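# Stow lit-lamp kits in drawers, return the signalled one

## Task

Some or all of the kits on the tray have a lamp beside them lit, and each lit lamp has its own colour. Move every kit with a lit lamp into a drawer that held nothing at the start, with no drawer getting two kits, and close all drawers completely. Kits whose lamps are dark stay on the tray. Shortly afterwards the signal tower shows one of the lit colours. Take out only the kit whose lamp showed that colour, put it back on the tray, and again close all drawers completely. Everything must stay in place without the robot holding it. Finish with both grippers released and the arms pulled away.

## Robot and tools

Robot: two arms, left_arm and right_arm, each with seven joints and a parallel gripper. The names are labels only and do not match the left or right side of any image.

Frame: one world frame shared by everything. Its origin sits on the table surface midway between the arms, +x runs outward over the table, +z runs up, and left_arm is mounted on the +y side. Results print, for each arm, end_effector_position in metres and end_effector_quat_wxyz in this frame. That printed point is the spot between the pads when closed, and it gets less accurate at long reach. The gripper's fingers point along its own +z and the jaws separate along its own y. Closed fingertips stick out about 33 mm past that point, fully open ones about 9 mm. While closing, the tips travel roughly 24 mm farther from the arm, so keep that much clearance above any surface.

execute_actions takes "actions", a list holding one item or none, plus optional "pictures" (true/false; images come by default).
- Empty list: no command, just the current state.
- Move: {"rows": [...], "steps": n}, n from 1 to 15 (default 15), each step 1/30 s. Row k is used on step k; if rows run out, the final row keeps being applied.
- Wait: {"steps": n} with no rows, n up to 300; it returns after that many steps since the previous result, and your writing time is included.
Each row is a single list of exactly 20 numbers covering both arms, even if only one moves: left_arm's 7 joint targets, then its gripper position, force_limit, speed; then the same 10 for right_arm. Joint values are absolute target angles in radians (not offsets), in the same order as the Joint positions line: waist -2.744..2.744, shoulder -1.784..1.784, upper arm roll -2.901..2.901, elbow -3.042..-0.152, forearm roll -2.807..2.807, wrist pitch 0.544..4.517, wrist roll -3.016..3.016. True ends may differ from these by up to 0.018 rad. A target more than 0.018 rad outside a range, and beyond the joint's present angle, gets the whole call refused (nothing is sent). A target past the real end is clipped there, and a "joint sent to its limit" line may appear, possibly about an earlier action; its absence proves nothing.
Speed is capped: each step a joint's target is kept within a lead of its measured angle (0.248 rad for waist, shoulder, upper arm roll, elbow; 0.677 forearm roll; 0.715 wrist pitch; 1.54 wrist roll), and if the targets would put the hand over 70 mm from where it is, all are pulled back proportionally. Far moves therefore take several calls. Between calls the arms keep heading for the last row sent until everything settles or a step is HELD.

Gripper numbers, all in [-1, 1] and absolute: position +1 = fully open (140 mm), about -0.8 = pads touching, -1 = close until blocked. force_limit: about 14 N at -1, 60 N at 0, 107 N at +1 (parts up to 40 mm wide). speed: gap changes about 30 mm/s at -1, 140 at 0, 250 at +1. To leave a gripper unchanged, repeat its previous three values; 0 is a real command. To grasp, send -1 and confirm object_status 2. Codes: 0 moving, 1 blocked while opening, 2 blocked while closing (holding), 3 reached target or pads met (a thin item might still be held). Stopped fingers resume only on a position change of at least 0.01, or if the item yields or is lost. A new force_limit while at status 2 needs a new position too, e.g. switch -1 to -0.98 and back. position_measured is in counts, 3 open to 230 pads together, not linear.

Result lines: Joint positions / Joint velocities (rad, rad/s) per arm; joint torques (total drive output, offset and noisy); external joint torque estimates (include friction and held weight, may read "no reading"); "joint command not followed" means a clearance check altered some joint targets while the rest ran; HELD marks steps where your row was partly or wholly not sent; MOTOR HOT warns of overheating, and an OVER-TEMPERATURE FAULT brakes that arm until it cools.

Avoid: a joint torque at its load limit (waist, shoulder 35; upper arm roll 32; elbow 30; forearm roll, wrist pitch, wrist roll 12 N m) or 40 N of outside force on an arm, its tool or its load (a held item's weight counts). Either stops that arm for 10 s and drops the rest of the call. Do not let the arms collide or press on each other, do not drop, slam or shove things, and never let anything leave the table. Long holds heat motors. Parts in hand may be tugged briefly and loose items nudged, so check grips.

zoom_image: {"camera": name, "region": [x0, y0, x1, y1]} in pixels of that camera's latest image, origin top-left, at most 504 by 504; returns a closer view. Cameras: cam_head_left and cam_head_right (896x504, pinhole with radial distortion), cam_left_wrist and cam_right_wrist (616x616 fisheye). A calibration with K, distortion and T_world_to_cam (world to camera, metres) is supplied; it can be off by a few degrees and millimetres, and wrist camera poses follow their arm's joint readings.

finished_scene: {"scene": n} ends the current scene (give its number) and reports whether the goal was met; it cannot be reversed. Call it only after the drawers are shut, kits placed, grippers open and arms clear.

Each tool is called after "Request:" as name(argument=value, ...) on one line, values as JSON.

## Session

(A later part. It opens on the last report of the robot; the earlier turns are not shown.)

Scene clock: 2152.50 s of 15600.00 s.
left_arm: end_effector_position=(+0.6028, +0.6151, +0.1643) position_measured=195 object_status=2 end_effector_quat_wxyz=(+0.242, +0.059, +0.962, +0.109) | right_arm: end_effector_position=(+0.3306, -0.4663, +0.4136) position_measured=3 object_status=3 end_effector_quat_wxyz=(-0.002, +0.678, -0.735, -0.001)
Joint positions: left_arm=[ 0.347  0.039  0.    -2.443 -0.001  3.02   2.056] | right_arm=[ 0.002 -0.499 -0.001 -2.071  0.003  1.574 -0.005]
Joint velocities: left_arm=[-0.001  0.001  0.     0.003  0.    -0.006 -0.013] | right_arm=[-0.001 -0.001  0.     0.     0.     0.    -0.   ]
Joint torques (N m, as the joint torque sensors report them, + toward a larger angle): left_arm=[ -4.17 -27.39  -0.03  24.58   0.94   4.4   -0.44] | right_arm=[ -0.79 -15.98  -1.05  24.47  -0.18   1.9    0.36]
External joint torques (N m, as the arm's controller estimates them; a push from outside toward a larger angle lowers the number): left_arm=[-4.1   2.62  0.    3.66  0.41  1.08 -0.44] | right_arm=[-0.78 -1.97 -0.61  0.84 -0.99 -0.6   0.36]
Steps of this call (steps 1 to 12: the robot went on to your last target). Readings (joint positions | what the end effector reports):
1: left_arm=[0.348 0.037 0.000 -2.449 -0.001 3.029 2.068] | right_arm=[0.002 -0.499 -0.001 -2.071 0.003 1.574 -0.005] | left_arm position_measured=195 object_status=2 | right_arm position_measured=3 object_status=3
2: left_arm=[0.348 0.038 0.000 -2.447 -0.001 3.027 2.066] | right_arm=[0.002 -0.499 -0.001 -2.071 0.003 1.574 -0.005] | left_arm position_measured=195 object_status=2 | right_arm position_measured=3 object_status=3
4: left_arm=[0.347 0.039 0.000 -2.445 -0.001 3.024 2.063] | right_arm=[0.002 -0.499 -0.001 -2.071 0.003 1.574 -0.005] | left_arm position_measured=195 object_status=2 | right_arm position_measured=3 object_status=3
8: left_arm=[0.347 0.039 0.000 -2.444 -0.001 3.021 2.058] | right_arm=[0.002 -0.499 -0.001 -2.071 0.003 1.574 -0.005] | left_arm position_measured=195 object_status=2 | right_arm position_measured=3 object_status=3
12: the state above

Request:
execute_actions(actions=[{"rows":[[0.343,0.048,0,-2.43,0,3.03,2.04,-1,0,-0.3,0,-0.5,0,-2.07,0,1.571,0,1,0,0]],"steps":15}], pictures=false)

Request:
execute_actions(actions=[{"rows":[[0.346,0.039,0,-2.443,0,3.022,2.05,-0.2,0,-0.3,0,-0.5,0,-2.07,0,1.571,0,1,0,0]],"steps":12}], pictures=false)

Request:
execute_actions(actions=[{"rows":[[0.35,0.015,0,-2.472,0,3.03,2.05,-0.2,0,-0.3,0,-0.5,0,-2.07,0,1.571,0,1,0,0],[0.356,-0.008,0,-2.502,0,3.036,2.057,-0.2,0,-0.3,0,-0.5,0,-2.07,0,1.571,0,1,0,0],[0.362,-0.028,0,-2.528,0,3.045,2.064,-0.2,0,-0.3,0,-0.5,0,-2.07,0,1.571,0,1,0,0],[0.369,-0.052,0,-2.557,0,3.05,2.072,-0.2,0,-0.3,0,-0.5,0,-2.07,0,1.571,0,1,0,0],[0.376,-0.077,0,-2.587,0,3.055,2.08,-0.2,0,-0.3,0,-0.5,0,-2.07,0,1.571,0,1,0,0],[0.383,-0.101,0,-2.616,0,3.061,2.088,-0.2,0,-0.3,0,-0.5,0,-2.07,0,1.571,0,1,0,0]],"steps":15}])

Scene clock: 2167.43 s of 15600.00 s.
left_arm: end_effector_position=(+0.6036, +0.6151, +0.1641) position_measured=195 object_status=2 end_effector_quat_wxyz=(+0.242, +0.057, +0.962, +0.108) | right_arm: end_effector_position=(+0.3306, -0.4663, +0.4136) position_measured=3 object_status=3 end_effector_quat_wxyz=(-0.002, +0.678, -0.735, -0.001)
Joint positions: left_arm=[ 0.347  0.041  0.    -2.44  -0.001  3.018  2.052] | right_arm=[ 0.002 -0.499 -0.001 -2.071  0.003  1.574 -0.005]
Joint velocities: left_arm=[-0.    -0.001 -0.    -0.     0.002 -0.     0.001] | right_arm=[ 0.     0.     0.    -0.001 -0.001  0.001 -0.001]
Joint torques (N m, as the joint torque sensors report them, + toward a larger angle): left_arm=[ -2.54 -25.37   0.38  26.24   1.     5.32  -0.54] | right_arm=[ -1.07 -15.78  -0.76  24.67  -0.2    1.89   0.42]
External joint torques (N m, as the arm's controller estimates them; a push from outside toward a larger angle lowers the number): left_arm=[-2.53  4.9   0.36  5.2   0.47  1.98 -0.54] | right_arm=[-1.07 -1.84 -0.33  1.06 -1.01 -0.61  0.42]
Steps of this call (steps 1 to 30: the robot went on to your last target; steps 31 to 90: nothing new was sent; then 11.43 s passed at rest; steps 91 to 105: all 15 steps of this action). Readings (joint positions | what the end effector reports):
91: left_arm=[0.347 0.040 0.000 -2.442 -0.001 3.019 2.052] | right_arm=[0.002 -0.499 -0.001 -2.071 0.003 1.574 -0.005] | left_arm position_measured=195 object_status=2 | right_arm position_measured=3 object_status=3
92: left_arm=[0.347 0.040 0.000 -2.441 -0.001 3.019 2.052] | right_arm=[0.002 -0.499 -0.001 -2.071 0.003 1.574 -0.005] | left_arm position_measured=195 object_status=2 | right_arm position_measured=3 object_status=3
94: left_arm=[0.347 0.041 0.000 -2.440 -0.001 3.018 2.052] | right_arm=[0.002 -0.499 -0.001 -2.071 0.003 1.574 -0.005] | left_arm position_measured=195 object_status=2 | right_arm position_measured=3 object_status=3
98: left_arm=[0.347 0.041 0.000 -2.440 -0.001 3.018 2.052] | right_arm=[0.002 -0.499 -0.001 -2.071 0.003 1.574 -0.005] | left_arm position_measured=195 object_status=2 | right_arm position_measured=3 object_status=3
105: the state above

Scene clock: 2167.83 s of 15600.00 s.
left_arm: end_effector_position=(+0.6029, +0.6150, +0.1641) position_measured=154 object_status=0 end_effector_quat_wxyz=(+0.242, +0.057, +0.963, +0.108) | right_arm: end_effector_position=(+0.3306, -0.4663, +0.4136) position_measured=3 object_status=3 end_effector_quat_wxyz=(-0.002, +0.678, -0.735, -0.001)
Joint positions: left_arm=[ 0.347  0.039  0.001 -2.442 -0.001  3.018  2.052] | right_arm=[ 0.002 -0.499 -0.001 -2.071  0.003  1.574 -0.005]
Joint velocities: left_arm=[-0.002  0.001 -0.     0.001  0.001  0.    -0.001] | right_arm=[-0.001 -0.001  0.    -0.     0.001  0.001  0.001]
Joint torques (N m, as the joint torque sensors report them, + toward a larger angle): left_arm=[ -0.56 -30.56  -0.25  20.24   0.97   4.07   0.02] | right_arm=[ -0.64 -15.39  -0.93  24.58  -0.18   1.82   0.33]
External joint torques (N m, as the arm's controller estimates them; a push from outside toward a larger angle lowers the number): left_arm=[-0.41 -0.67 -0.13 -0.6   0.43  0.77  0.02] | right_arm=[-0.67 -1.4  -0.56  0.95 -0.99 -0.67  0.33]
Steps of this call (steps 1 to 12: all 12 steps of this action). Readings (joint positions | what the end effector reports):
1: left_arm=[0.347 0.040 0.000 -2.441 -0.001 3.018 2.052] | right_arm=[0.002 -0.499 -0.001 -2.071 0.003 1.574 -0.005] | left_arm position_measured=195 object_status=0 | right_arm position_measured=3 object_status=3
2: left_arm=[0.347 0.039 0.001 -2.442 -0.001 3.018 2.052] | right_arm=[0.002 -0.499 -0.001 -2.071 0.003 1.574 -0.005] | left_arm position_measured=194 object_status=0 | right_arm position_measured=3 object_status=3
4: left_arm=[0.347 0.039 0.001 -2.442 -0.001 3.018 2.052] | right_arm=[0.002 -0.499 -0.001 -2.071 0.003 1.574 -0.005] | left_arm position_measured=179 object_status=0 | right_arm position_measured=3 object_status=3
8: left_arm=[0.347 0.039 0.001 -2.442 -0.001 3.018 2.052] | right_arm=[0.002 -0.499 -0.001 -2.071 0.003 1.574 -0.005] | left_arm position_measured=155 object_status=0 | right_arm position_measured=3 object_status=3
12: the state above

Scene clock: 2168.33 s of 15600.00 s.
left_arm: end_effector_position=(+0.5471, +0.6142, +0.1645) position_measured=154 object_status=3 end_effector_quat_wxyz=(+0.240, +0.051, +0.963, +0.115) | right_arm: end_effector_position=(+0.3306, -0.4663, +0.4136) position_measured=3 object_status=3 end_effector_quat_wxyz=(-0.002, +0.678, -0.735, -0.001)
Joint positions: left_arm=[ 0.38  -0.098  0.    -2.613 -0.001  3.053  2.073] | right_arm=[ 0.002 -0.499 -0.001 -2.071  0.003  1.574 -0.005]
Joint velocities: left_arm=[ 0.002 -0.008  0.001 -0.013 -0.     0.02   0.027] | right_arm=[-0.001 -0.002 -0.     0.     0.002 -0.    -0.   ]
Joint torques (N m, as the joint torque sensors report them, + toward a larger angle): left_arm=[  0.64 -25.77   0.28  19.77   0.96   4.13   0.39] | right_arm=[ -0.8  -15.49  -0.78  24.8   -0.16   1.83   0.39]
External joint torques (N m, as the arm's controller estimates them; a push from outside toward a larger angle lowers the number): left_arm=[ 0.52 -0.97  0.25 -0.84  0.47  0.8   0.39] | right_arm=[-0.74 -1.35 -0.28  1.08 -0.97 -0.68  0.39]
Steps of this call (steps 1 to 15: all 15 steps of this action). Readings (joint positions | what the end effector reports):
1: left_arm=[0.347 0.034 0.001 -2.449 -0.001 3.019 2.052] | right_arm=[0.002 -0.499 -0.001 -2.071 0.003 1.574 -0.005] | left_arm position_measured=154 object_status=0 | right_arm position_measured=3 object_status=3
2: left_arm=[0.348 0.023 0.000 -2.464 -0.001 3.022 2.052] | right_arm=[0.002 -0.499 -0.001 -2.071 0.003 1.574 -0.005] | left_arm position_measured=154 object_status=3 | right_arm position_measured=3 object_status=3
4: left_arm=[0.354 -0.010 -0.000 -2.506 -0.001 3.029 2.054] | right_arm=[0.002 -0.499 -0.001 -2.071 0.003 1.574 -0.005] | left_arm position_measured=154 object_status=3 | right_arm position_measured=3 object_status=3
8: left_arm=[0.376 -0.081 0.000 -2.592 -0.001 3.043 2.063] | right_arm=[0.002 -0.499 -0.001 -2.071 0.003 1.574 -0.005] | left_arm position_measured=154 object_status=3 | right_arm position_measured=3 object_status=3
15: the state above
camera_calibration (this result's frames):
cam_left_wrist: T_world_to_cam=[[0.209516, 0.94091, 0.266065, -0.728111], [0.587892, -0.338647, 0.734644, -0.221329], [0.781336, 0.0024978, -0.624106, -0.135765], [0, 0, 0, 1]] pos_world=[0.388746, 0.610474, 0.271591]
cam_right_wrist: T_world_to_cam=[[-0.996605, 0.0810796, 0.0142877, 0.358483], [0.0801643, 0.916146, 0.392748, 0.229609], [0.0187542, 0.39256, -0.919535, 0.733413], [0, 0, 0, 1]] pos_world=[0.325105, -0.52733, 0.579099]

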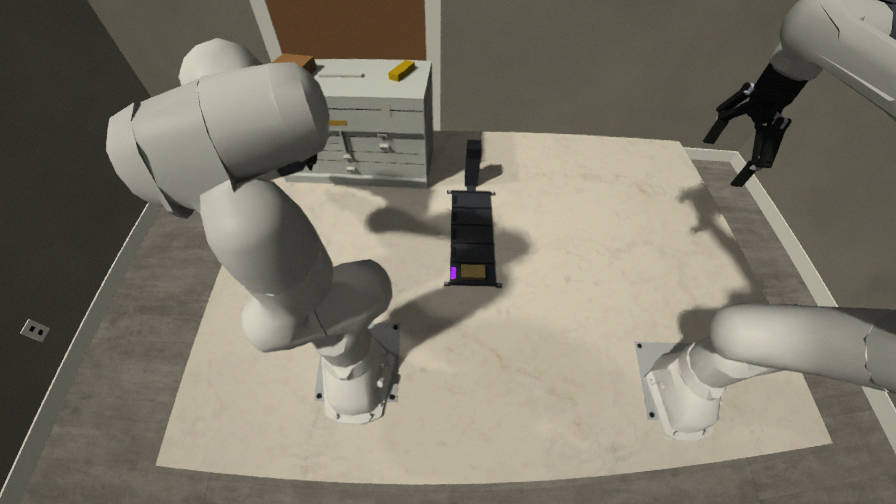

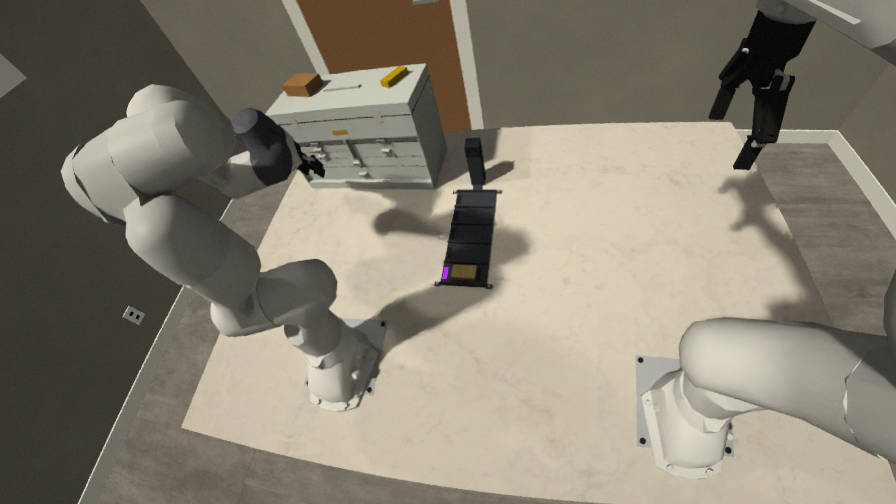

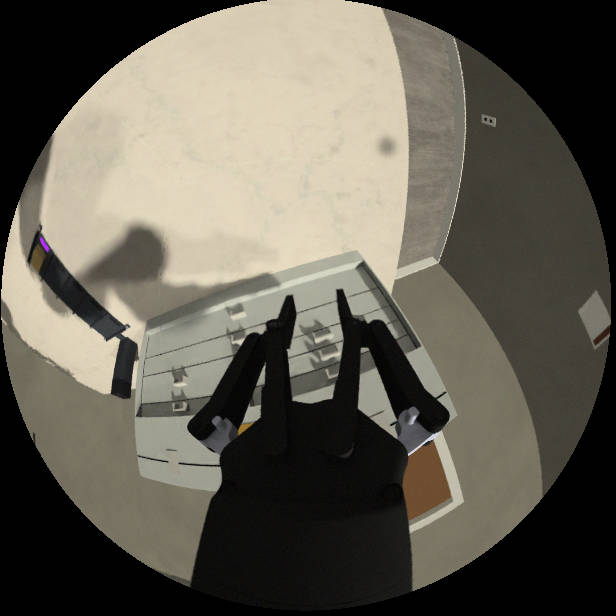

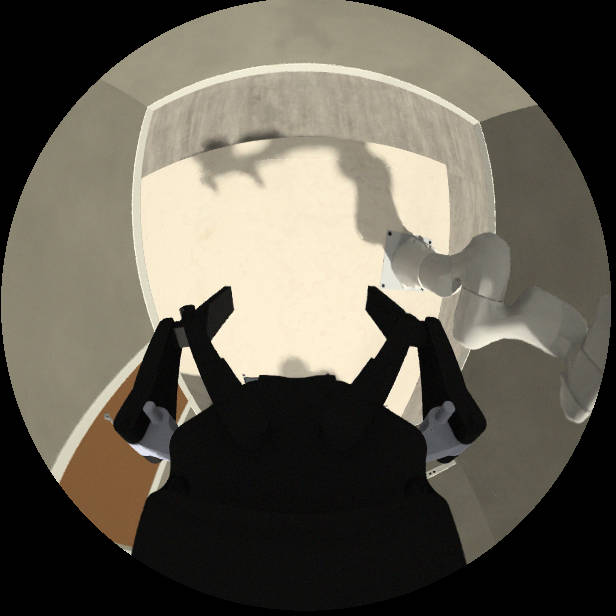

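Request:
zoom_image(camera="cam_left_wrist", region=[200, 250, 440, 430])

Region (200, 250, 440, 430) of cam_left_wrist's 616x616 image, scaled by 2.100, with more detail than that image has; it fills the top 378 rows of this view, and the rest is white.

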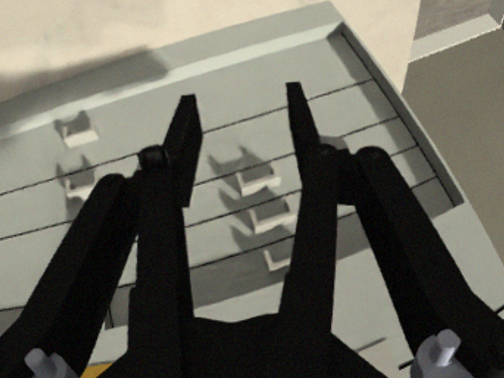

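Request:
execute_actions(actions=[{"rows":[[0.383,-0.121,0,-2.609,0,3.02,2.088,-0.2,0,-0.3,0,-0.5,0,-2.07,0,1.571,0,1,0,0],[0.383,-0.141,0,-2.602,0,2.99,2.088,-0.2,0,-0.3,0,-0.5,0,-2.07,0,1.571,0,1,0,0],[0.383,-0.161,0,-2.595,0,2.976,2.088,-0.2,0,-0.3,0,-0.5,0,-2.07,0,1.571,0,1,0,0]],"steps":15}], pictures=false)

Request:
execute_actions(actions=[{"rows":[[0.379,-0.146,0,-2.578,0,2.974,2.083,-0.2,0,-0.3,0,-0.5,0,-2.07,0,1.571,0,1,0,0],[0.375,-0.131,0,-2.561,0,2.972,2.078,-0.2,0,-0.3,0,-0.5,0,-2.07,0,1.571,0,1,0,0],[0.371,-0.116,0,-2.544,0,2.97,2.073,-0.2,0,-0.3,0,-0.5,0,-2.07,0,1.571,0,1,0,0],[0.366,-0.101,0,-2.527,0,2.968,2.068,-0.2,0,-0.3,0,-0.5,0,-2.07,0,1.571,0,1,0,0],[0.362,-0.086,0,-2.51,0,2.966,2.064,-0.2,0,-0.3,0,-0.5,0,-2.07,0,1.571,0,1,0,0],[0.358,-0.073,0,-2.494,0,2.964,2.06,-0.2,0,-0.3,0,-0.5,0,-2.07,0,1.571,0,1,0,0],[0.355,-0.06,0,-2.478,0,2.962,2.055,-0.2,0,-0.3,0,-0.5,0,-2.07,0,1.571,0,1,0,0],[0.351,-0.047,0,-2.462,0,2.96,2.05,-0.2,0,-0.3,0,-0.5,0,-2.07,0,1.571,0,1,0,0]],"steps":15}])

Scene clock: 2217.07 s of 15600.00 s.
left_arm: end_effector_position=(+0.5499, +0.6154, +0.1943) position_measured=154 object_status=3 end_effector_quat_wxyz=(+0.245, +0.055, +0.961, +0.119) | right_arm: end_effector_position=(+0.3306, -0.4663, +0.4136) position_measured=3 object_status=3 end_effector_quat_wxyz=(-0.002, +0.678, -0.735, -0.001)
Joint positions: left_arm=[ 0.38  -0.16   0.    -2.595 -0.001  2.985  2.081] | right_arm=[ 0.002 -0.499 -0.001 -2.071  0.003  1.574 -0.005]
Joint velocities: left_arm=[-0.    -0.002  0.    -0.001 -0.001 -0.03  -0.   ] | right_arm=[ 0.    -0.001 -0.    -0.     0.001 -0.     0.002]
Joint torques (N m, as the joint torque sensors report them, + toward a larger angle): left_arm=[  1.1  -24.2    0.19  20.84   1.04   2.8    0.41] | right_arm=[ -0.77 -15.88  -0.76  24.38  -0.18   1.85   0.39]
External joint torques (N m, as the arm's controller estimates them; a push from outside toward a larger angle lowers the number): left_arm=[ 1.09 -0.3   0.33 -0.8   0.49 -0.56  0.41] | right_arm=[-0.76 -1.89 -0.33  0.76 -0.98 -0.65  0.39]
Steps of this call (steps 1 to 15: the robot went on to your last target; steps 16 to 90: nothing new was sent; then 45.23 s passed at rest; steps 91 to 105: all 15 steps of this action). Readings (joint positions | what the end effector reports):
91: left_arm=[0.380 -0.102 0.000 -2.615 -0.001 3.051 2.081] | right_arm=[0.002 -0.499 -0.001 -2.071 0.003 1.574 -0.005] | left_arm position_measured=154 object_status=3 | right_arm position_measured=3 object_status=3
92: left_arm=[0.380 -0.110 0.000 -2.614 -0.001 3.040 2.081] | right_arm=[0.002 -0.499 -0.001 -2.071 0.003 1.574 -0.005] | left_arm position_measured=154 object_status=3 | right_arm position_measured=3 object_status=3
94: left_arm=[0.380 -0.135 0.000 -2.606 -0.001 3.020 2.081] | right_arm=[0.002 -0.499 -0.001 -2.071 0.003 1.574 -0.005] | left_arm position_measured=154 object_status=3 | right_arm position_measured=3 object_status=3
98: left_arm=[0.380 -0.159 0.000 -2.595 -0.001 3.000 2.081] | right_arm=[0.002 -0.499 -0.001 -2.071 0.003 1.574 -0.005] | left_arm position_measured=154 object_status=3 | right_arm position_measured=3 object_status=3
105: the state above

Scene clock: 2217.57 s of 15600.00 s.
left_arm: end_effector_position=(+0.5931, +0.6157, +0.1952) position_measured=154 object_status=3 end_effector_quat_wxyz=(+0.247, +0.060, +0.960, +0.114) | right_arm: end_effector_position=(+0.3306, -0.4663, +0.4136) position_measured=3 object_status=3 end_effector_quat_wxyz=(-0.002, +0.678, -0.735, -0.001)
Joint positions: left_arm=[ 0.354 -0.05   0.    -2.465 -0.001  2.966  2.065] | right_arm=[ 0.002 -0.499 -0.001 -2.071  0.003  1.574 -0.005]
Joint velocities: left_arm=[ 0.001  0.012  0.002  0.02   0.001 -0.013 -0.028] | right_arm=[ 0.002  0.    -0.    -0.     0.     0.001  0.001]
Joint torques (N m, as the joint torque sensors report them, + toward a larger angle): left_arm=[ -2.12 -25.83  -0.06  22.9    1.     2.74  -0.23] | right_arm=[ -0.61 -15.4   -1.    24.75  -0.17   1.87   0.38]
External joint torques (N m, as the arm's controller estimates them; a push from outside toward a larger angle lowers the number): left_arm=[-2.27  2.09 -0.18  1.27  0.45 -0.58 -0.23] | right_arm=[-0.68 -1.45 -0.67  1.12 -0.99 -0.64  0.38]
Steps of this call (steps 1 to 15: all 15 steps of this action). Readings (joint positions | what the end effector reports):
1: left_arm=[0.380 -0.157 0.000 -2.591 -0.001 2.984 2.081] | right_arm=[0.002 -0.499 -0.001 -2.071 0.003 1.574 -0.005] | left_arm position_measured=154 object_status=3 | right_arm position_measured=3 object_status=3
2: left_arm=[0.380 -0.151 0.000 -2.583 -0.001 2.982 2.081] | right_arm=[0.002 -0.499 -0.001 -2.071 0.003 1.574 -0.005] | left_arm position_measured=154 object_status=3 | right_arm position_measured=3 object_status=3
4: left_arm=[0.376 -0.129 0.000 -2.558 -0.001 2.979 2.081] | right_arm=[0.002 -0.499 -0.001 -2.071 0.003 1.574 -0.005] | left_arm position_measured=154 object_status=3 | right_arm position_measured=3 object_status=3
8: left_arm=[0.362 -0.077 0.000 -2.496 -0.001 2.972 2.075] | right_arm=[0.002 -0.499 -0.001 -2.071 0.003 1.574 -0.005] | left_arm position_measured=154 object_status=3 | right_arm position_measured=3 object_status=3
15: the state above
camera_calibration (this result's frames):
cam_left_wrist: T_world_to_cam=[[0.224191, 0.936375, 0.270075, -0.754018], [0.571076, -0.350791, 0.742171, -0.254484], [0.78969, -0.0121549, -0.613385, -0.150593], [0, 0, 0, 1]] pos_world=[0.433295, 0.614942, 0.300141]
cam_right_wrist: T_world_to_cam=[[-0.996605, 0.0810796, 0.0142879, 0.358483], [0.0801644, 0.916146, 0.392747, 0.22961], [0.018754, 0.392559, -0.919536, 0.733413], [0, 0, 0, 1]] pos_world=[0.325105, -0.52733, 0.579099]

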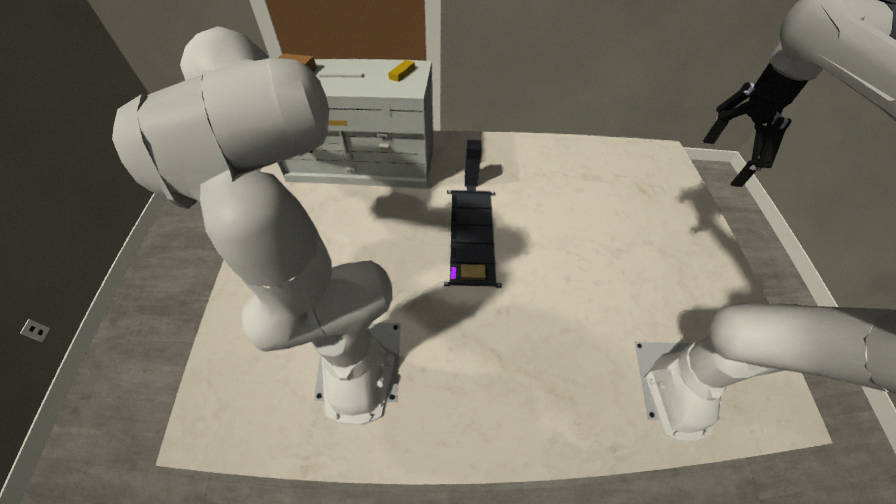

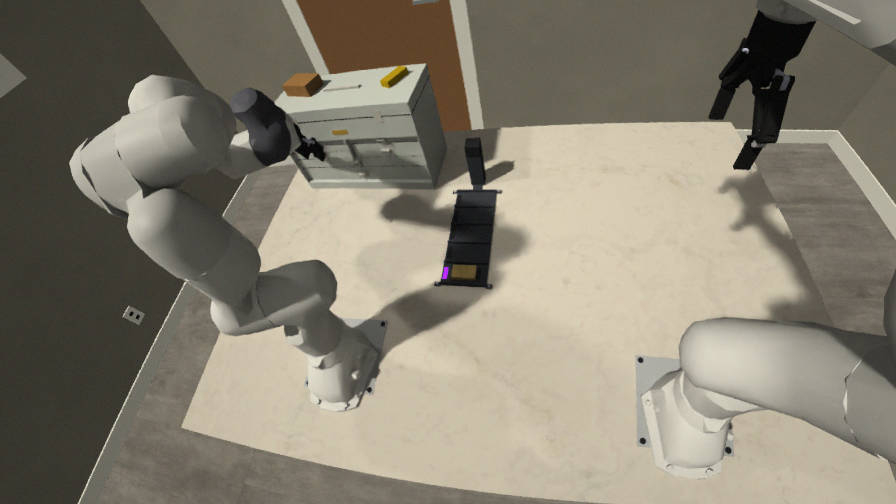

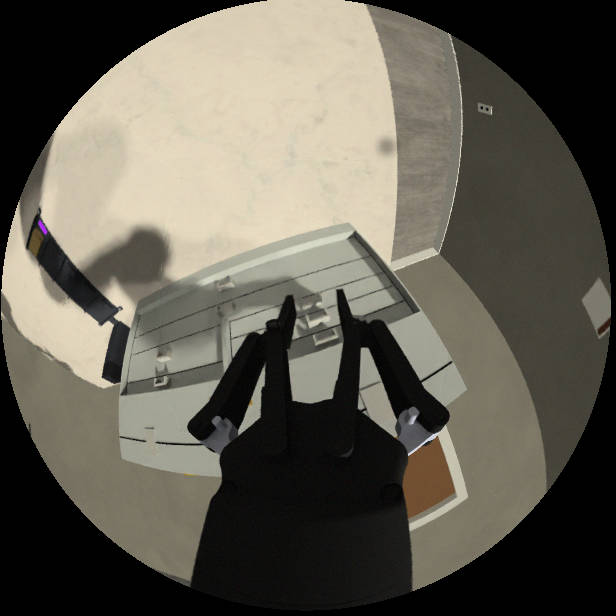

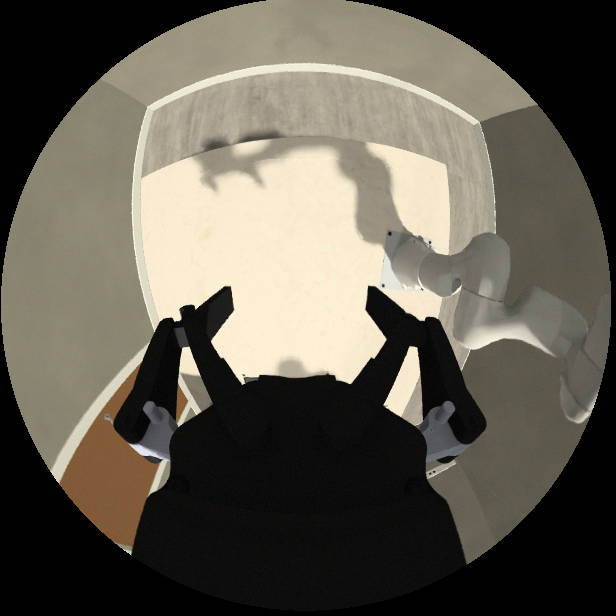

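Handle appears at same image spot as L3 did 10 mm before grasp. Advance.

Request:
execute_actions(actions=[{"rows":[[0.348,-0.04,0,-2.454,0,2.958,2.046,-0.2,0,-0.3,0,-0.5,0,-2.07,0,1.571,0,1,0,0],[0.346,-0.033,0,-2.446,0,2.957,2.044,-0.2,0,-0.3,0,-0.5,0,-2.07,0,1.571,0,1,0,0],[0.344,-0.026,0,-2.438,0,2.956,2.042,-0.2,0,-0.3,0,-0.5,0,-2.07,0,1.571,0,1,0,0],[0.343,-0.02,0,-2.43,0,2.955,2.04,-0.2,0,-0.3,0,-0.5,0,-2.07,0,1.571,0,1,0,0]],"steps":15}], pictures=false)

Request:
execute_actions(actions=[{"rows":[[0.343,-0.02,0,-2.43,0,2.955,2.04,-1,0,-0.3,0,-0.5,0,-2.07,0,1.571,0,1,0,0]],"steps":15}])

Scene clock: 2231.80 s of 15600.00 s.
left_arm: end_effector_position=(+0.6042, +0.6145, +0.1947) position_measured=154 object_status=3 end_effector_quat_wxyz=(+0.248, +0.056, +0.961, +0.110) | right_arm: end_effector_position=(+0.3306, -0.4663, +0.4136) position_measured=3 object_status=3 end_effector_quat_wxyz=(-0.002, +0.678, -0.735, -0.001)
Joint positions: left_arm=[ 0.346 -0.022  0.    -2.432 -0.001  2.96   2.049] | right_arm=[ 0.002 -0.499 -0.001 -2.071  0.003  1.574 -0.005]
Joint velocities: left_arm=[-0.    -0.001 -0.     0.003  0.001 -0.002 -0.006] | right_arm=[ 0.001  0.001 -0.002  0.001 -0.     0.001  0.   ]
Joint torques (N m, as the joint torque sensors report them, + toward a larger angle): left_arm=[ -2.32 -27.28  -0.18  22.17   1.02   2.73  -0.23] | right_arm=[ -0.57 -15.65  -0.79  24.47  -0.14   1.86   0.36]
External joint torques (N m, as the arm's controller estimates them; a push from outside toward a larger angle lowers the number): left_arm=[-2.26  1.68 -0.09  0.27  0.45 -0.62 -0.23] | right_arm=[-0.54 -1.68 -0.33  0.78 -0.95 -0.65  0.36]
Steps of this call (steps 1 to 15: the robot went on to your last target; steps 16 to 90: nothing new was sent; then 10.73 s passed at rest; steps 91 to 105: all 15 steps of this action). Readings (joint positions | what the end effector reports):
91: left_arm=[0.353 -0.048 0.000 -2.462 -0.001 2.964 2.056] | right_arm=[0.002 -0.499 -0.001 -2.071 0.003 1.574 -0.005] | left_arm position_measured=154 object_status=3 | right_arm position_measured=3 object_status=3
92: left_arm=[0.352 -0.044 0.000 -2.457 -0.001 2.963 2.056] | right_arm=[0.002 -0.499 -0.001 -2.071 0.003 1.574 -0.005] | left_arm position_measured=154 object_status=3 | right_arm position_measured=3 object_status=3
94: left_arm=[0.349 -0.034 0.000 -2.445 -0.001 2.962 2.054] | right_arm=[0.002 -0.499 -0.001 -2.071 0.003 1.574 -0.005] | left_arm position_measured=154 object_status=3 | right_arm position_measured=3 object_status=3
98: left_arm=[0.346 -0.024 0.000 -2.434 -0.001 2.961 2.052] | right_arm=[0.002 -0.499 -0.001 -2.071 0.003 1.574 -0.005] | left_arm position_measured=154 object_status=3 | right_arm position_measured=3 object_status=3
105: the state above

Scene clock: 2232.30 s of 15600.00 s.
left_arm: end_effector_position=(+0.6043, +0.6146, +0.1949) position_measured=193 object_status=2 end_effector_quat_wxyz=(+0.248, +0.055, +0.961, +0.110) | right_arm: end_effector_position=(+0.3306, -0.4663, +0.4136) position_measured=3 object_status=3 end_effector_quat_wxyz=(-0.002, +0.678, -0.735, -0.001)
Joint positions: left_arm=[ 0.346 -0.022  0.    -2.431 -0.001  2.959  2.047] | right_arm=[ 0.002 -0.499 -0.001 -2.071  0.003  1.574 -0.005]
Joint velocities: left_arm=[ 0.    -0.    -0.002  0.     0.001  0.001 -0.002] | right_arm=[-0.001  0.    -0.    -0.     0.     0.     0.   ]
Joint torques (N m, as the joint torque sensors report them, + toward a larger angle): left_arm=[ -1.72 -27.17  -0.02  22.48   0.94   2.88  -0.17] | right_arm=[ -0.66 -15.59  -0.63  24.38  -0.13   1.87   0.39]
External joint torques (N m, as the arm's controller estimates them; a push from outside toward a larger angle lowers the number): left_arm=[-1.65  1.73  0.08  0.61  0.37 -0.47 -0.17] | right_arm=[-0.63 -1.61 -0.18  0.73 -0.93 -0.63  0.39]
Steps of this call (steps 1 to 15: all 15 steps of this action). Readings (joint positions | what the end effector reports):
1: left_arm=[0.346 -0.022 0.000 -2.432 -0.001 2.960 2.049] | right_arm=[0.002 -0.499 -0.001 -2.071 0.003 1.574 -0.005] | left_arm position_measured=154 object_status=0 | right_arm position_measured=3 object_status=3
2: left_arm=[0.346 -0.022 0.000 -2.432 -0.001 2.959 2.049] | right_arm=[0.002 -0.499 -0.001 -2.071 0.003 1.574 -0.005] | left_arm position_measured=159 object_status=0 | right_arm position_measured=3 object_status=3
4: left_arm=[0.346 -0.022 0.000 -2.432 -0.001 2.959 2.048] | right_arm=[0.002 -0.499 -0.001 -2.071 0.003 1.574 -0.005] | left_arm position_measured=171 object_status=0 | right_arm position_measured=3 object_status=3
8: left_arm=[0.346 -0.022 0.000 -2.431 -0.001 2.959 2.047] | right_arm=[0.002 -0.499 -0.001 -2.071 0.003 1.574 -0.005] | left_arm position_measured=193 object_status=0 | right_arm position_measured=3 object_status=3
15: the state above
camera_calibration (this result's frames):
cam_left_wrist: T_world_to_cam=[[0.216276, 0.940586, 0.26177, -0.751594], [0.57195, -0.339352, 0.746802, -0.269533], [0.791264, -0.0117962, -0.611361, -0.161164], [0, 0, 0, 1]] pos_world=[0.444235, 0.613571, 0.299504]
cam_right_wrist: T_world_to_cam=[[-0.996605, 0.0810797, 0.0142879, 0.358483], [0.0801645, 0.916146, 0.392746, 0.229611], [0.0187539, 0.392558, -0.919536, 0.733413], [0, 0, 0, 1]] pos_world=[0.325105, -0.52733, 0.579099]

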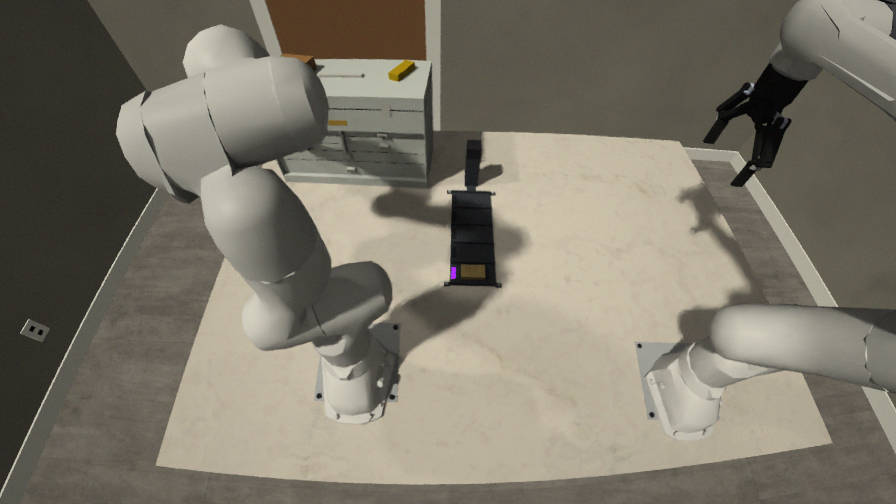

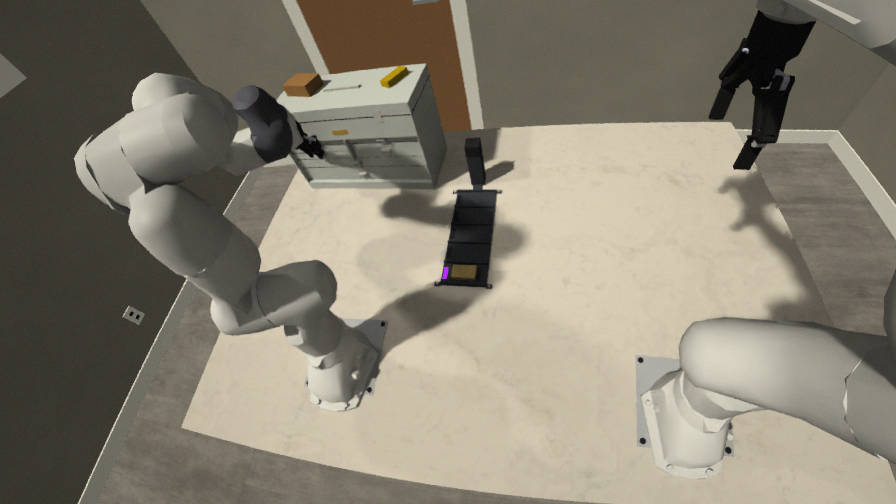

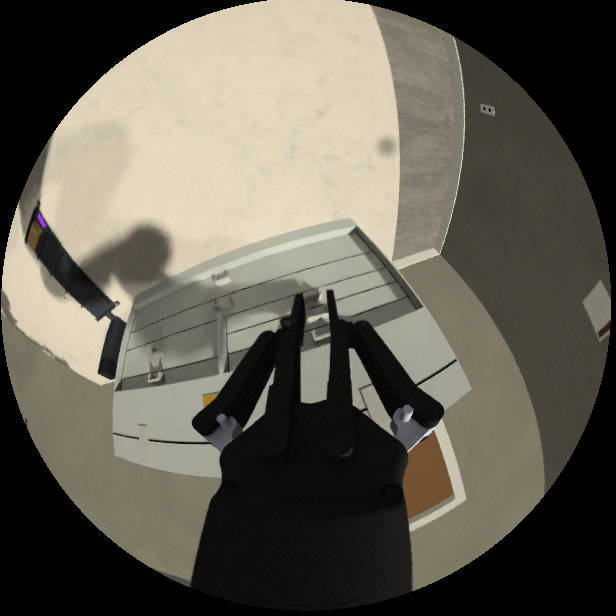

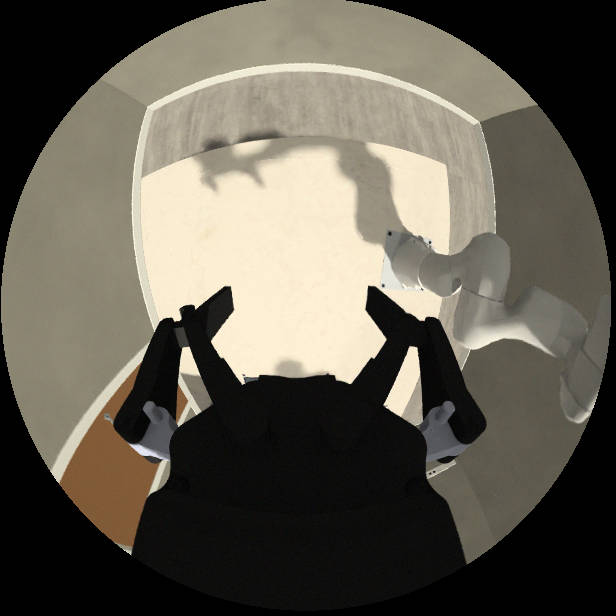

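Request:
execute_actions(actions=[{"rows":[[0.348,-0.03,0,-2.441,0,2.962,2.05,-1,0,-0.3,0,-0.5,0,-2.07,0,1.571,0,1,0,0],[0.351,-0.041,0,-2.454,0,2.965,2.054,-1,0,-0.3,0,-0.5,0,-2.07,0,1.571,0,1,0,0],[0.354,-0.053,0,-2.468,0,2.968,2.058,-1,0,-0.3,0,-0.5,0,-2.07,0,1.571,0,1,0,0],[0.358,-0.065,0,-2.483,0,2.971,2.062,-1,0,-0.3,0,-0.5,0,-2.07,0,1.571,0,1,0,0],[0.361,-0.077,0,-2.497,0,2.974,2.066,-1,0,-0.3,0,-0.5,0,-2.07,0,1.571,0,1,0,0],[0.365,-0.089,0,-2.512,0,2.977,2.07,-1,0,-0.3,0,-0.5,0,-2.07,0,1.571,0,1,0,0],[0.368,-0.101,0,-2.526,0,2.979,2.074,-1,0,-0.3,0,-0.5,0,-2.07,0,1.571,0,1,0,0],[0.372,-0.113,0,-2.54,0,2.981,2.078,-1,0,-0.3,0,-0.5,0,-2.07,0,1.571,0,1,0,0],[0.375,-0.125,0,-2.554,0,2.983,2.082,-1,0,-0.3,0,-0.5,0,-2.07,0,1.571,0,1,0,0],[0.379,-0.137,0,-2.568,0,2.985,2.086,-1,0,-0.3,0,-0.5,0,-2.07,0,1.571,0,1,0,0],[0.382,-0.149,0,-2.582,0,2.987,2.09,-1,0,-0.3,0,-0.5,0,-2.07,0,1.571,0,1,0,0],[0.386,-0.161,0,-2.595,0,2.988,2.094,-1,0,-0.3,0,-0.5,0,-2.07,0,1.571,0,1,0,0],[0.39,-0.174,0,-2.608,0,2.988,2.098,-1,0,-0.3,0,-0.5,0,-2.07,0,1.571,0,1,0,0],[0.394,-0.187,0,-2.622,0,2.988,2.102,-1,0,-0.3,0,-0.5,0,-2.07,0,1.571,0,1,0,0],[0.398,-0.2,0,-2.635,0,2.988,2.106,-1,0,-0.3,0,-0.5,0,-2.07,0,1.571,0,1,0,0]],"steps":15}], pictures=false)

Request:
execute_actions(actions=[{"rows":[[0.402,-0.213,0,-2.648,0,2.988,2.11,-1,0,-0.3,0,-0.5,0,-2.07,0,1.571,0,1,0,0],[0.406,-0.226,0,-2.662,0,2.988,2.115,-1,0,-0.3,0,-0.5,0,-2.07,0,1.571,0,1,0,0],[0.41,-0.238,0,-2.675,0,2.988,2.12,-1,0,-0.3,0,-0.5,0,-2.07,0,1.571,0,1,0,0],[0.414,-0.251,0,-2.688,0,2.987,2.124,-1,0,-0.3,0,-0.5,0,-2.07,0,1.571,0,1,0,0],[0.418,-0.264,0,-2.701,0,2.986,2.128,-1,0,-0.3,0,-0.5,0,-2.07,0,1.571,0,1,0,0],[0.422,-0.278,0,-2.714,0,2.985,2.133,-1,0,-0.3,0,-0.5,0,-2.07,0,1.571,0,1,0,0],[0.427,-0.292,0,-2.728,0,2.984,2.138,-1,0,-0.3,0,-0.5,0,-2.07,0,1.571,0,1,0,0],[0.431,-0.306,0,-2.741,0,2.983,2.143,-1,0,-0.3,0,-0.5,0,-2.07,0,1.571,0,1,0,0],[0.436,-0.32,0,-2.754,0,2.983,2.148,-1,0,-0.3,0,-0.5,0,-2.07,0,1.571,0,1,0,0],[0.44,-0.335,0,-2.768,0,2.982,2.154,-1,0,-0.3,0,-0.5,0,-2.07,0,1.571,0,1,0,0],[0.445,-0.349,0,-2.781,0,2.981,2.16,-1,0,-0.3,0,-0.5,0,-2.07,0,1.571,0,1,0,0],[0.449,-0.363,0,-2.794,0,2.98,2.165,-1,0,-0.3,0,-0.5,0,-2.07,0,1.571,0,1,0,0]],"steps":15}], pictures=false)

Request:
execute_actions(actions=[{"steps":12}])

Scene clock: 2272.30 s of 15600.00 s.
left_arm: end_effector_position=(+0.5457, +0.6174, +0.1957) position_measured=193 object_status=2 end_effector_quat_wxyz=(+0.245, +0.049, +0.961, +0.118) | right_arm: end_effector_position=(+0.3306, -0.4663, +0.4136) position_measured=3 object_status=3 end_effector_quat_wxyz=(-0.002, +0.678, -0.735, -0.001)
Joint positions: left_arm=[ 0.386 -0.172  0.    -2.603 -0.001  2.982  2.073] | right_arm=[ 0.002 -0.499 -0.001 -2.071  0.003  1.574 -0.005]
Joint velocities: left_arm=[ 0.106 -0.366  0.001 -0.386  0.     0.013  0.089] | right_arm=[-0.002  0.001  0.    -0.    -0.001  0.001 -0.   ]
Joint torques (N m, as the joint torque sensors report them, + toward a larger angle): left_arm=[  0.48 -20.75   0.34  21.03   1.01   3.95   0.27] | right_arm=[ -0.77 -15.88  -1.16  24.49  -0.16   1.87   0.38]
External joint torques (N m, as the arm's controller estimates them; a push from outside toward a larger angle lowers the number): left_arm=[ 1.21  0.39  0.51 -2.35  0.46  0.39  0.28] | right_arm=[-0.77 -1.92 -0.75  0.86 -0.96 -0.63  0.38]
Steps of this call (steps 1 to 15: the robot went on to your last target; steps 16 to 90: nothing new was sent; then 36.50 s passed at rest; steps 91 to 105: all 15 steps of this action). Readings (joint positions | what the end effector reports):
91: left_arm=[0.346 -0.023 0.000 -2.433 -0.001 2.959 2.046] | right_arm=[0.002 -0.499 -0.001 -2.071 0.003 1.574 -0.005] | left_arm position_measured=193 object_status=2 | right_arm position_measured=3 object_status=3
92: left_arm=[0.347 -0.027 0.000 -2.437 -0.001 2.960 2.046] | right_arm=[0.002 -0.499 -0.001 -2.071 0.003 1.574 -0.005] | left_arm position_measured=193 object_status=2 | right_arm position_measured=3 object_status=3
94: left_arm=[0.351 -0.043 0.000 -2.456 -0.001 2.963 2.047] | right_arm=[0.002 -0.499 -0.001 -2.071 0.003 1.574 -0.005] | left_arm position_measured=193 object_status=2 | right_arm position_measured=3 object_status=3
98: left_arm=[0.363 -0.087 0.000 -2.508 -0.001 2.971 2.054] | right_arm=[0.002 -0.499 -0.001 -2.071 0.003 1.574 -0.005] | left_arm position_measured=193 object_status=2 | right_arm position_measured=3 object_status=3
105: the state above

Scene clock: 2272.80 s of 15600.00 s.
left_arm: end_effector_position=(+0.4803, +0.6204, +0.1968) position_measured=193 object_status=2 end_effector_quat_wxyz=(+0.240, +0.050, +0.961, +0.133) | right_arm: end_effector_position=(+0.3306, -0.4663, +0.4136) position_measured=3 object_status=3 end_effector_quat_wxyz=(-0.002, +0.678, -0.735, -0.001)
Joint positions: left_arm=[ 0.441 -0.355 -0.    -2.784 -0.001  2.984  2.129] | right_arm=[ 0.002 -0.499 -0.001 -2.071  0.003  1.574 -0.005]
Joint velocities: left_arm=[ 0.034 -0.104  0.001 -0.097 -0.002  0.001  0.085] | right_arm=[ 0.     0.001  0.001  0.    -0.    -0.    -0.   ]
Joint torques (N m, as the joint torque sensors report them, + toward a larger angle): left_arm=[  1.77 -15.95  -0.11  20.2    0.96   2.85   0.53] | right_arm=[ -0.62 -16.16  -0.82  23.95  -0.15   1.85   0.35]
External joint torques (N m, as the arm's controller estimates them; a push from outside toward a larger angle lowers the number): left_arm=[ 2.2  -0.2   0.68 -2.05  0.3  -0.54  0.51] | right_arm=[-0.66 -2.34 -0.47  0.4  -0.96 -0.65  0.36]
Steps of this call (steps 1 to 15: all 15 steps of this action). Readings (joint positions | what the end effector reports):
1: left_arm=[0.390 -0.185 0.000 -2.617 -0.001 2.983 2.076] | right_arm=[0.002 -0.499 -0.001 -2.071 0.003 1.574 -0.005] | left_arm position_measured=193 object_status=2 | right_arm position_measured=3 object_status=3
2: left_arm=[0.393 -0.198 0.000 -2.630 -0.001 2.983 2.080] | right_arm=[0.002 -0.499 -0.001 -2.071 0.003 1.574 -0.005] | left_arm position_measured=193 object_status=2 | right_arm position_measured=3 object_status=3
4: left_arm=[0.401 -0.223 0.000 -2.657 -0.001 2.984 2.087] | right_arm=[0.002 -0.499 -0.001 -2.071 0.003 1.574 -0.005] | left_arm position_measured=193 object_status=2 | right_arm position_measured=3 object_status=3
8: left_arm=[0.417 -0.276 -0.000 -2.710 -0.001 2.985 2.102] | right_arm=[0.002 -0.499 -0.001 -2.071 0.003 1.574 -0.005] | left_arm position_measured=193 object_status=2 | right_arm position_measured=3 object_status=3
15: the state above

Scene clock: 2273.20 s of 15600.00 s.
left_arm: end_effector_position=(+0.4779, +0.6207, +0.1969) position_measured=193 object_status=2 end_effector_quat_wxyz=(+0.238, +0.056, +0.960, +0.135) | right_arm: end_effector_position=(+0.3306, -0.4663, +0.4136) position_measured=3 object_status=3 end_effector_quat_wxyz=(-0.002, +0.678, -0.735, -0.001)
Joint positions: left_arm=[ 0.443 -0.362 -0.    -2.791 -0.001  2.984  2.146] | right_arm=[ 0.002 -0.499 -0.001 -2.071  0.003  1.574 -0.005]
Joint velocities: left_arm=[ 0.    -0.002  0.001 -0.     0.001 -0.     0.015] | right_arm=[ 0.001 -0.     0.002  0.001 -0.001 -0.    -0.001]
Joint torques (N m, as the joint torque sensors report them, + toward a larger angle): left_arm=[  2.41 -18.1    0.18  18.52   0.97   2.9    0.68] | right_arm=[ -0.7  -16.    -1.06  24.73  -0.17   1.86   0.36]
External joint torques (N m, as the arm's controller estimates them; a push from outside toward a larger angle lowers the number): left_arm=[ 2.38 -1.35  0.49 -3.15  0.41 -0.45  0.67] | right_arm=[-0.75 -1.9  -0.71  1.02 -0.98 -0.65  0.36]
Steps of this call (steps 1 to 12: the robot went on to your last target). Readings (joint positions | what the end effector reports):
1: left_arm=[0.441 -0.358 -0.000 -2.787 -0.001 2.984 2.132] | right_arm=[0.002 -0.499 -0.001 -2.071 0.003 1.574 -0.005] | left_arm position_measured=193 object_status=2 | right_arm position_measured=3 object_status=3
2: left_arm=[0.442 -0.359 -0.000 -2.788 -0.001 2.984 2.134] | right_arm=[0.002 -0.499 -0.001 -2.071 0.003 1.574 -0.005] | left_arm position_measured=193 object_status=2 | right_arm position_measured=3 object_status=3
4: left_arm=[0.442 -0.361 -0.000 -2.790 -0.001 2.984 2.138] | right_arm=[0.002 -0.499 -0.001 -2.071 0.003 1.574 -0.005] | left_arm position_measured=193 object_status=2 | right_arm position_measured=3 object_status=3
8: left_arm=[0.443 -0.362 -0.000 -2.791 -0.001 2.984 2.143] | right_arm=[0.002 -0.499 -0.001 -2.071 0.003 1.574 -0.005] | left_arm position_measured=193 object_status=2 | right_arm position_measured=3 object_status=3
12: the state above
camera_calibration (this result's frames):
cam_left_wrist: T_world_to_cam=[[0.209609, 0.928956, 0.30513, -0.728659], [0.587915, -0.36909, 0.719811, -0.18052], [0.781294, 0.0285115, -0.623512, -0.0777234], [0, 0, 0, 1]] pos_world=[0.319589, 0.61248, 0.303814]
cam_right_wrist: T_world_to_cam=[[-0.996605, 0.0810796, 0.0142869, 0.358483], [0.0801641, 0.916147, 0.392745, 0.229612], [0.0187547, 0.392557, -0.919536, 0.733413], [0, 0, 0, 1]] pos_world=[0.325105, -0.52733, 0.5791]

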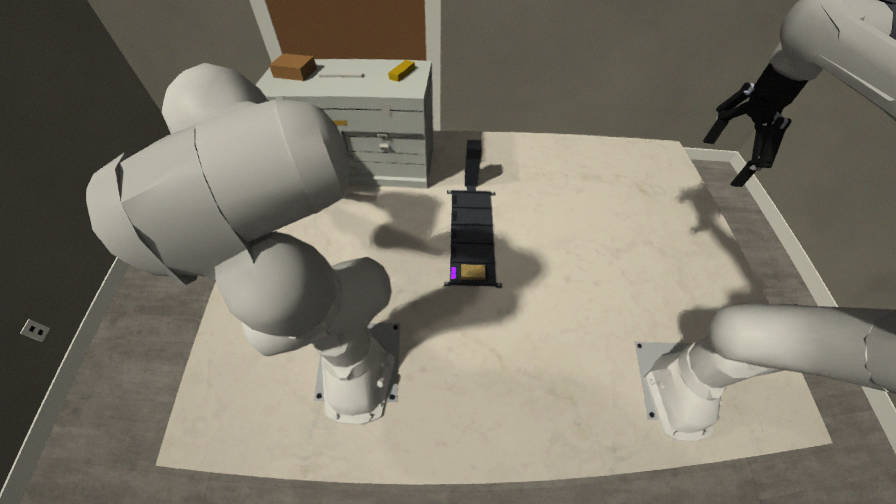

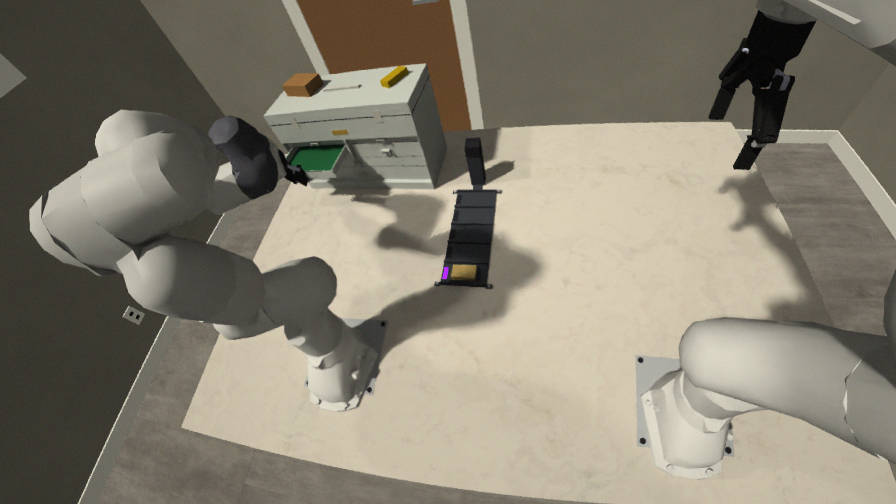

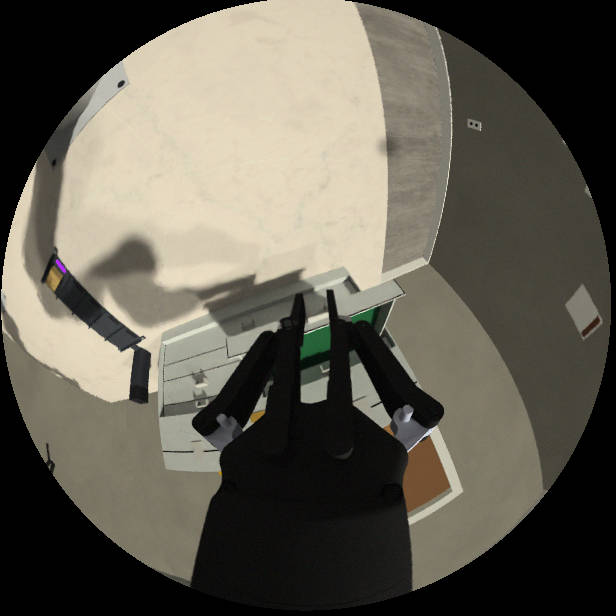

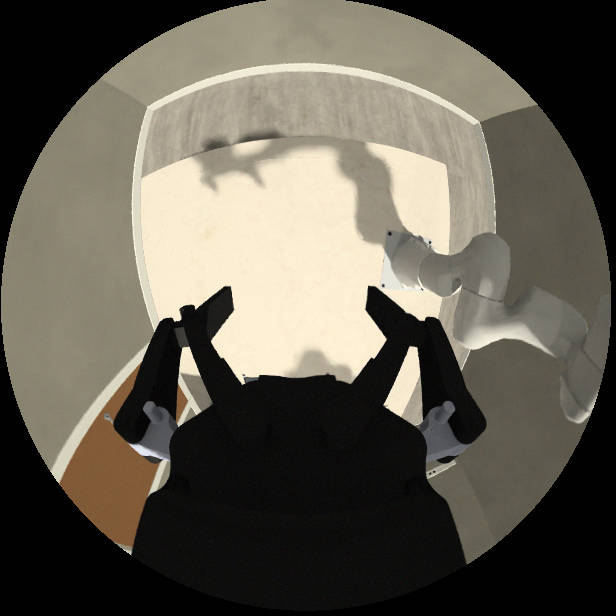

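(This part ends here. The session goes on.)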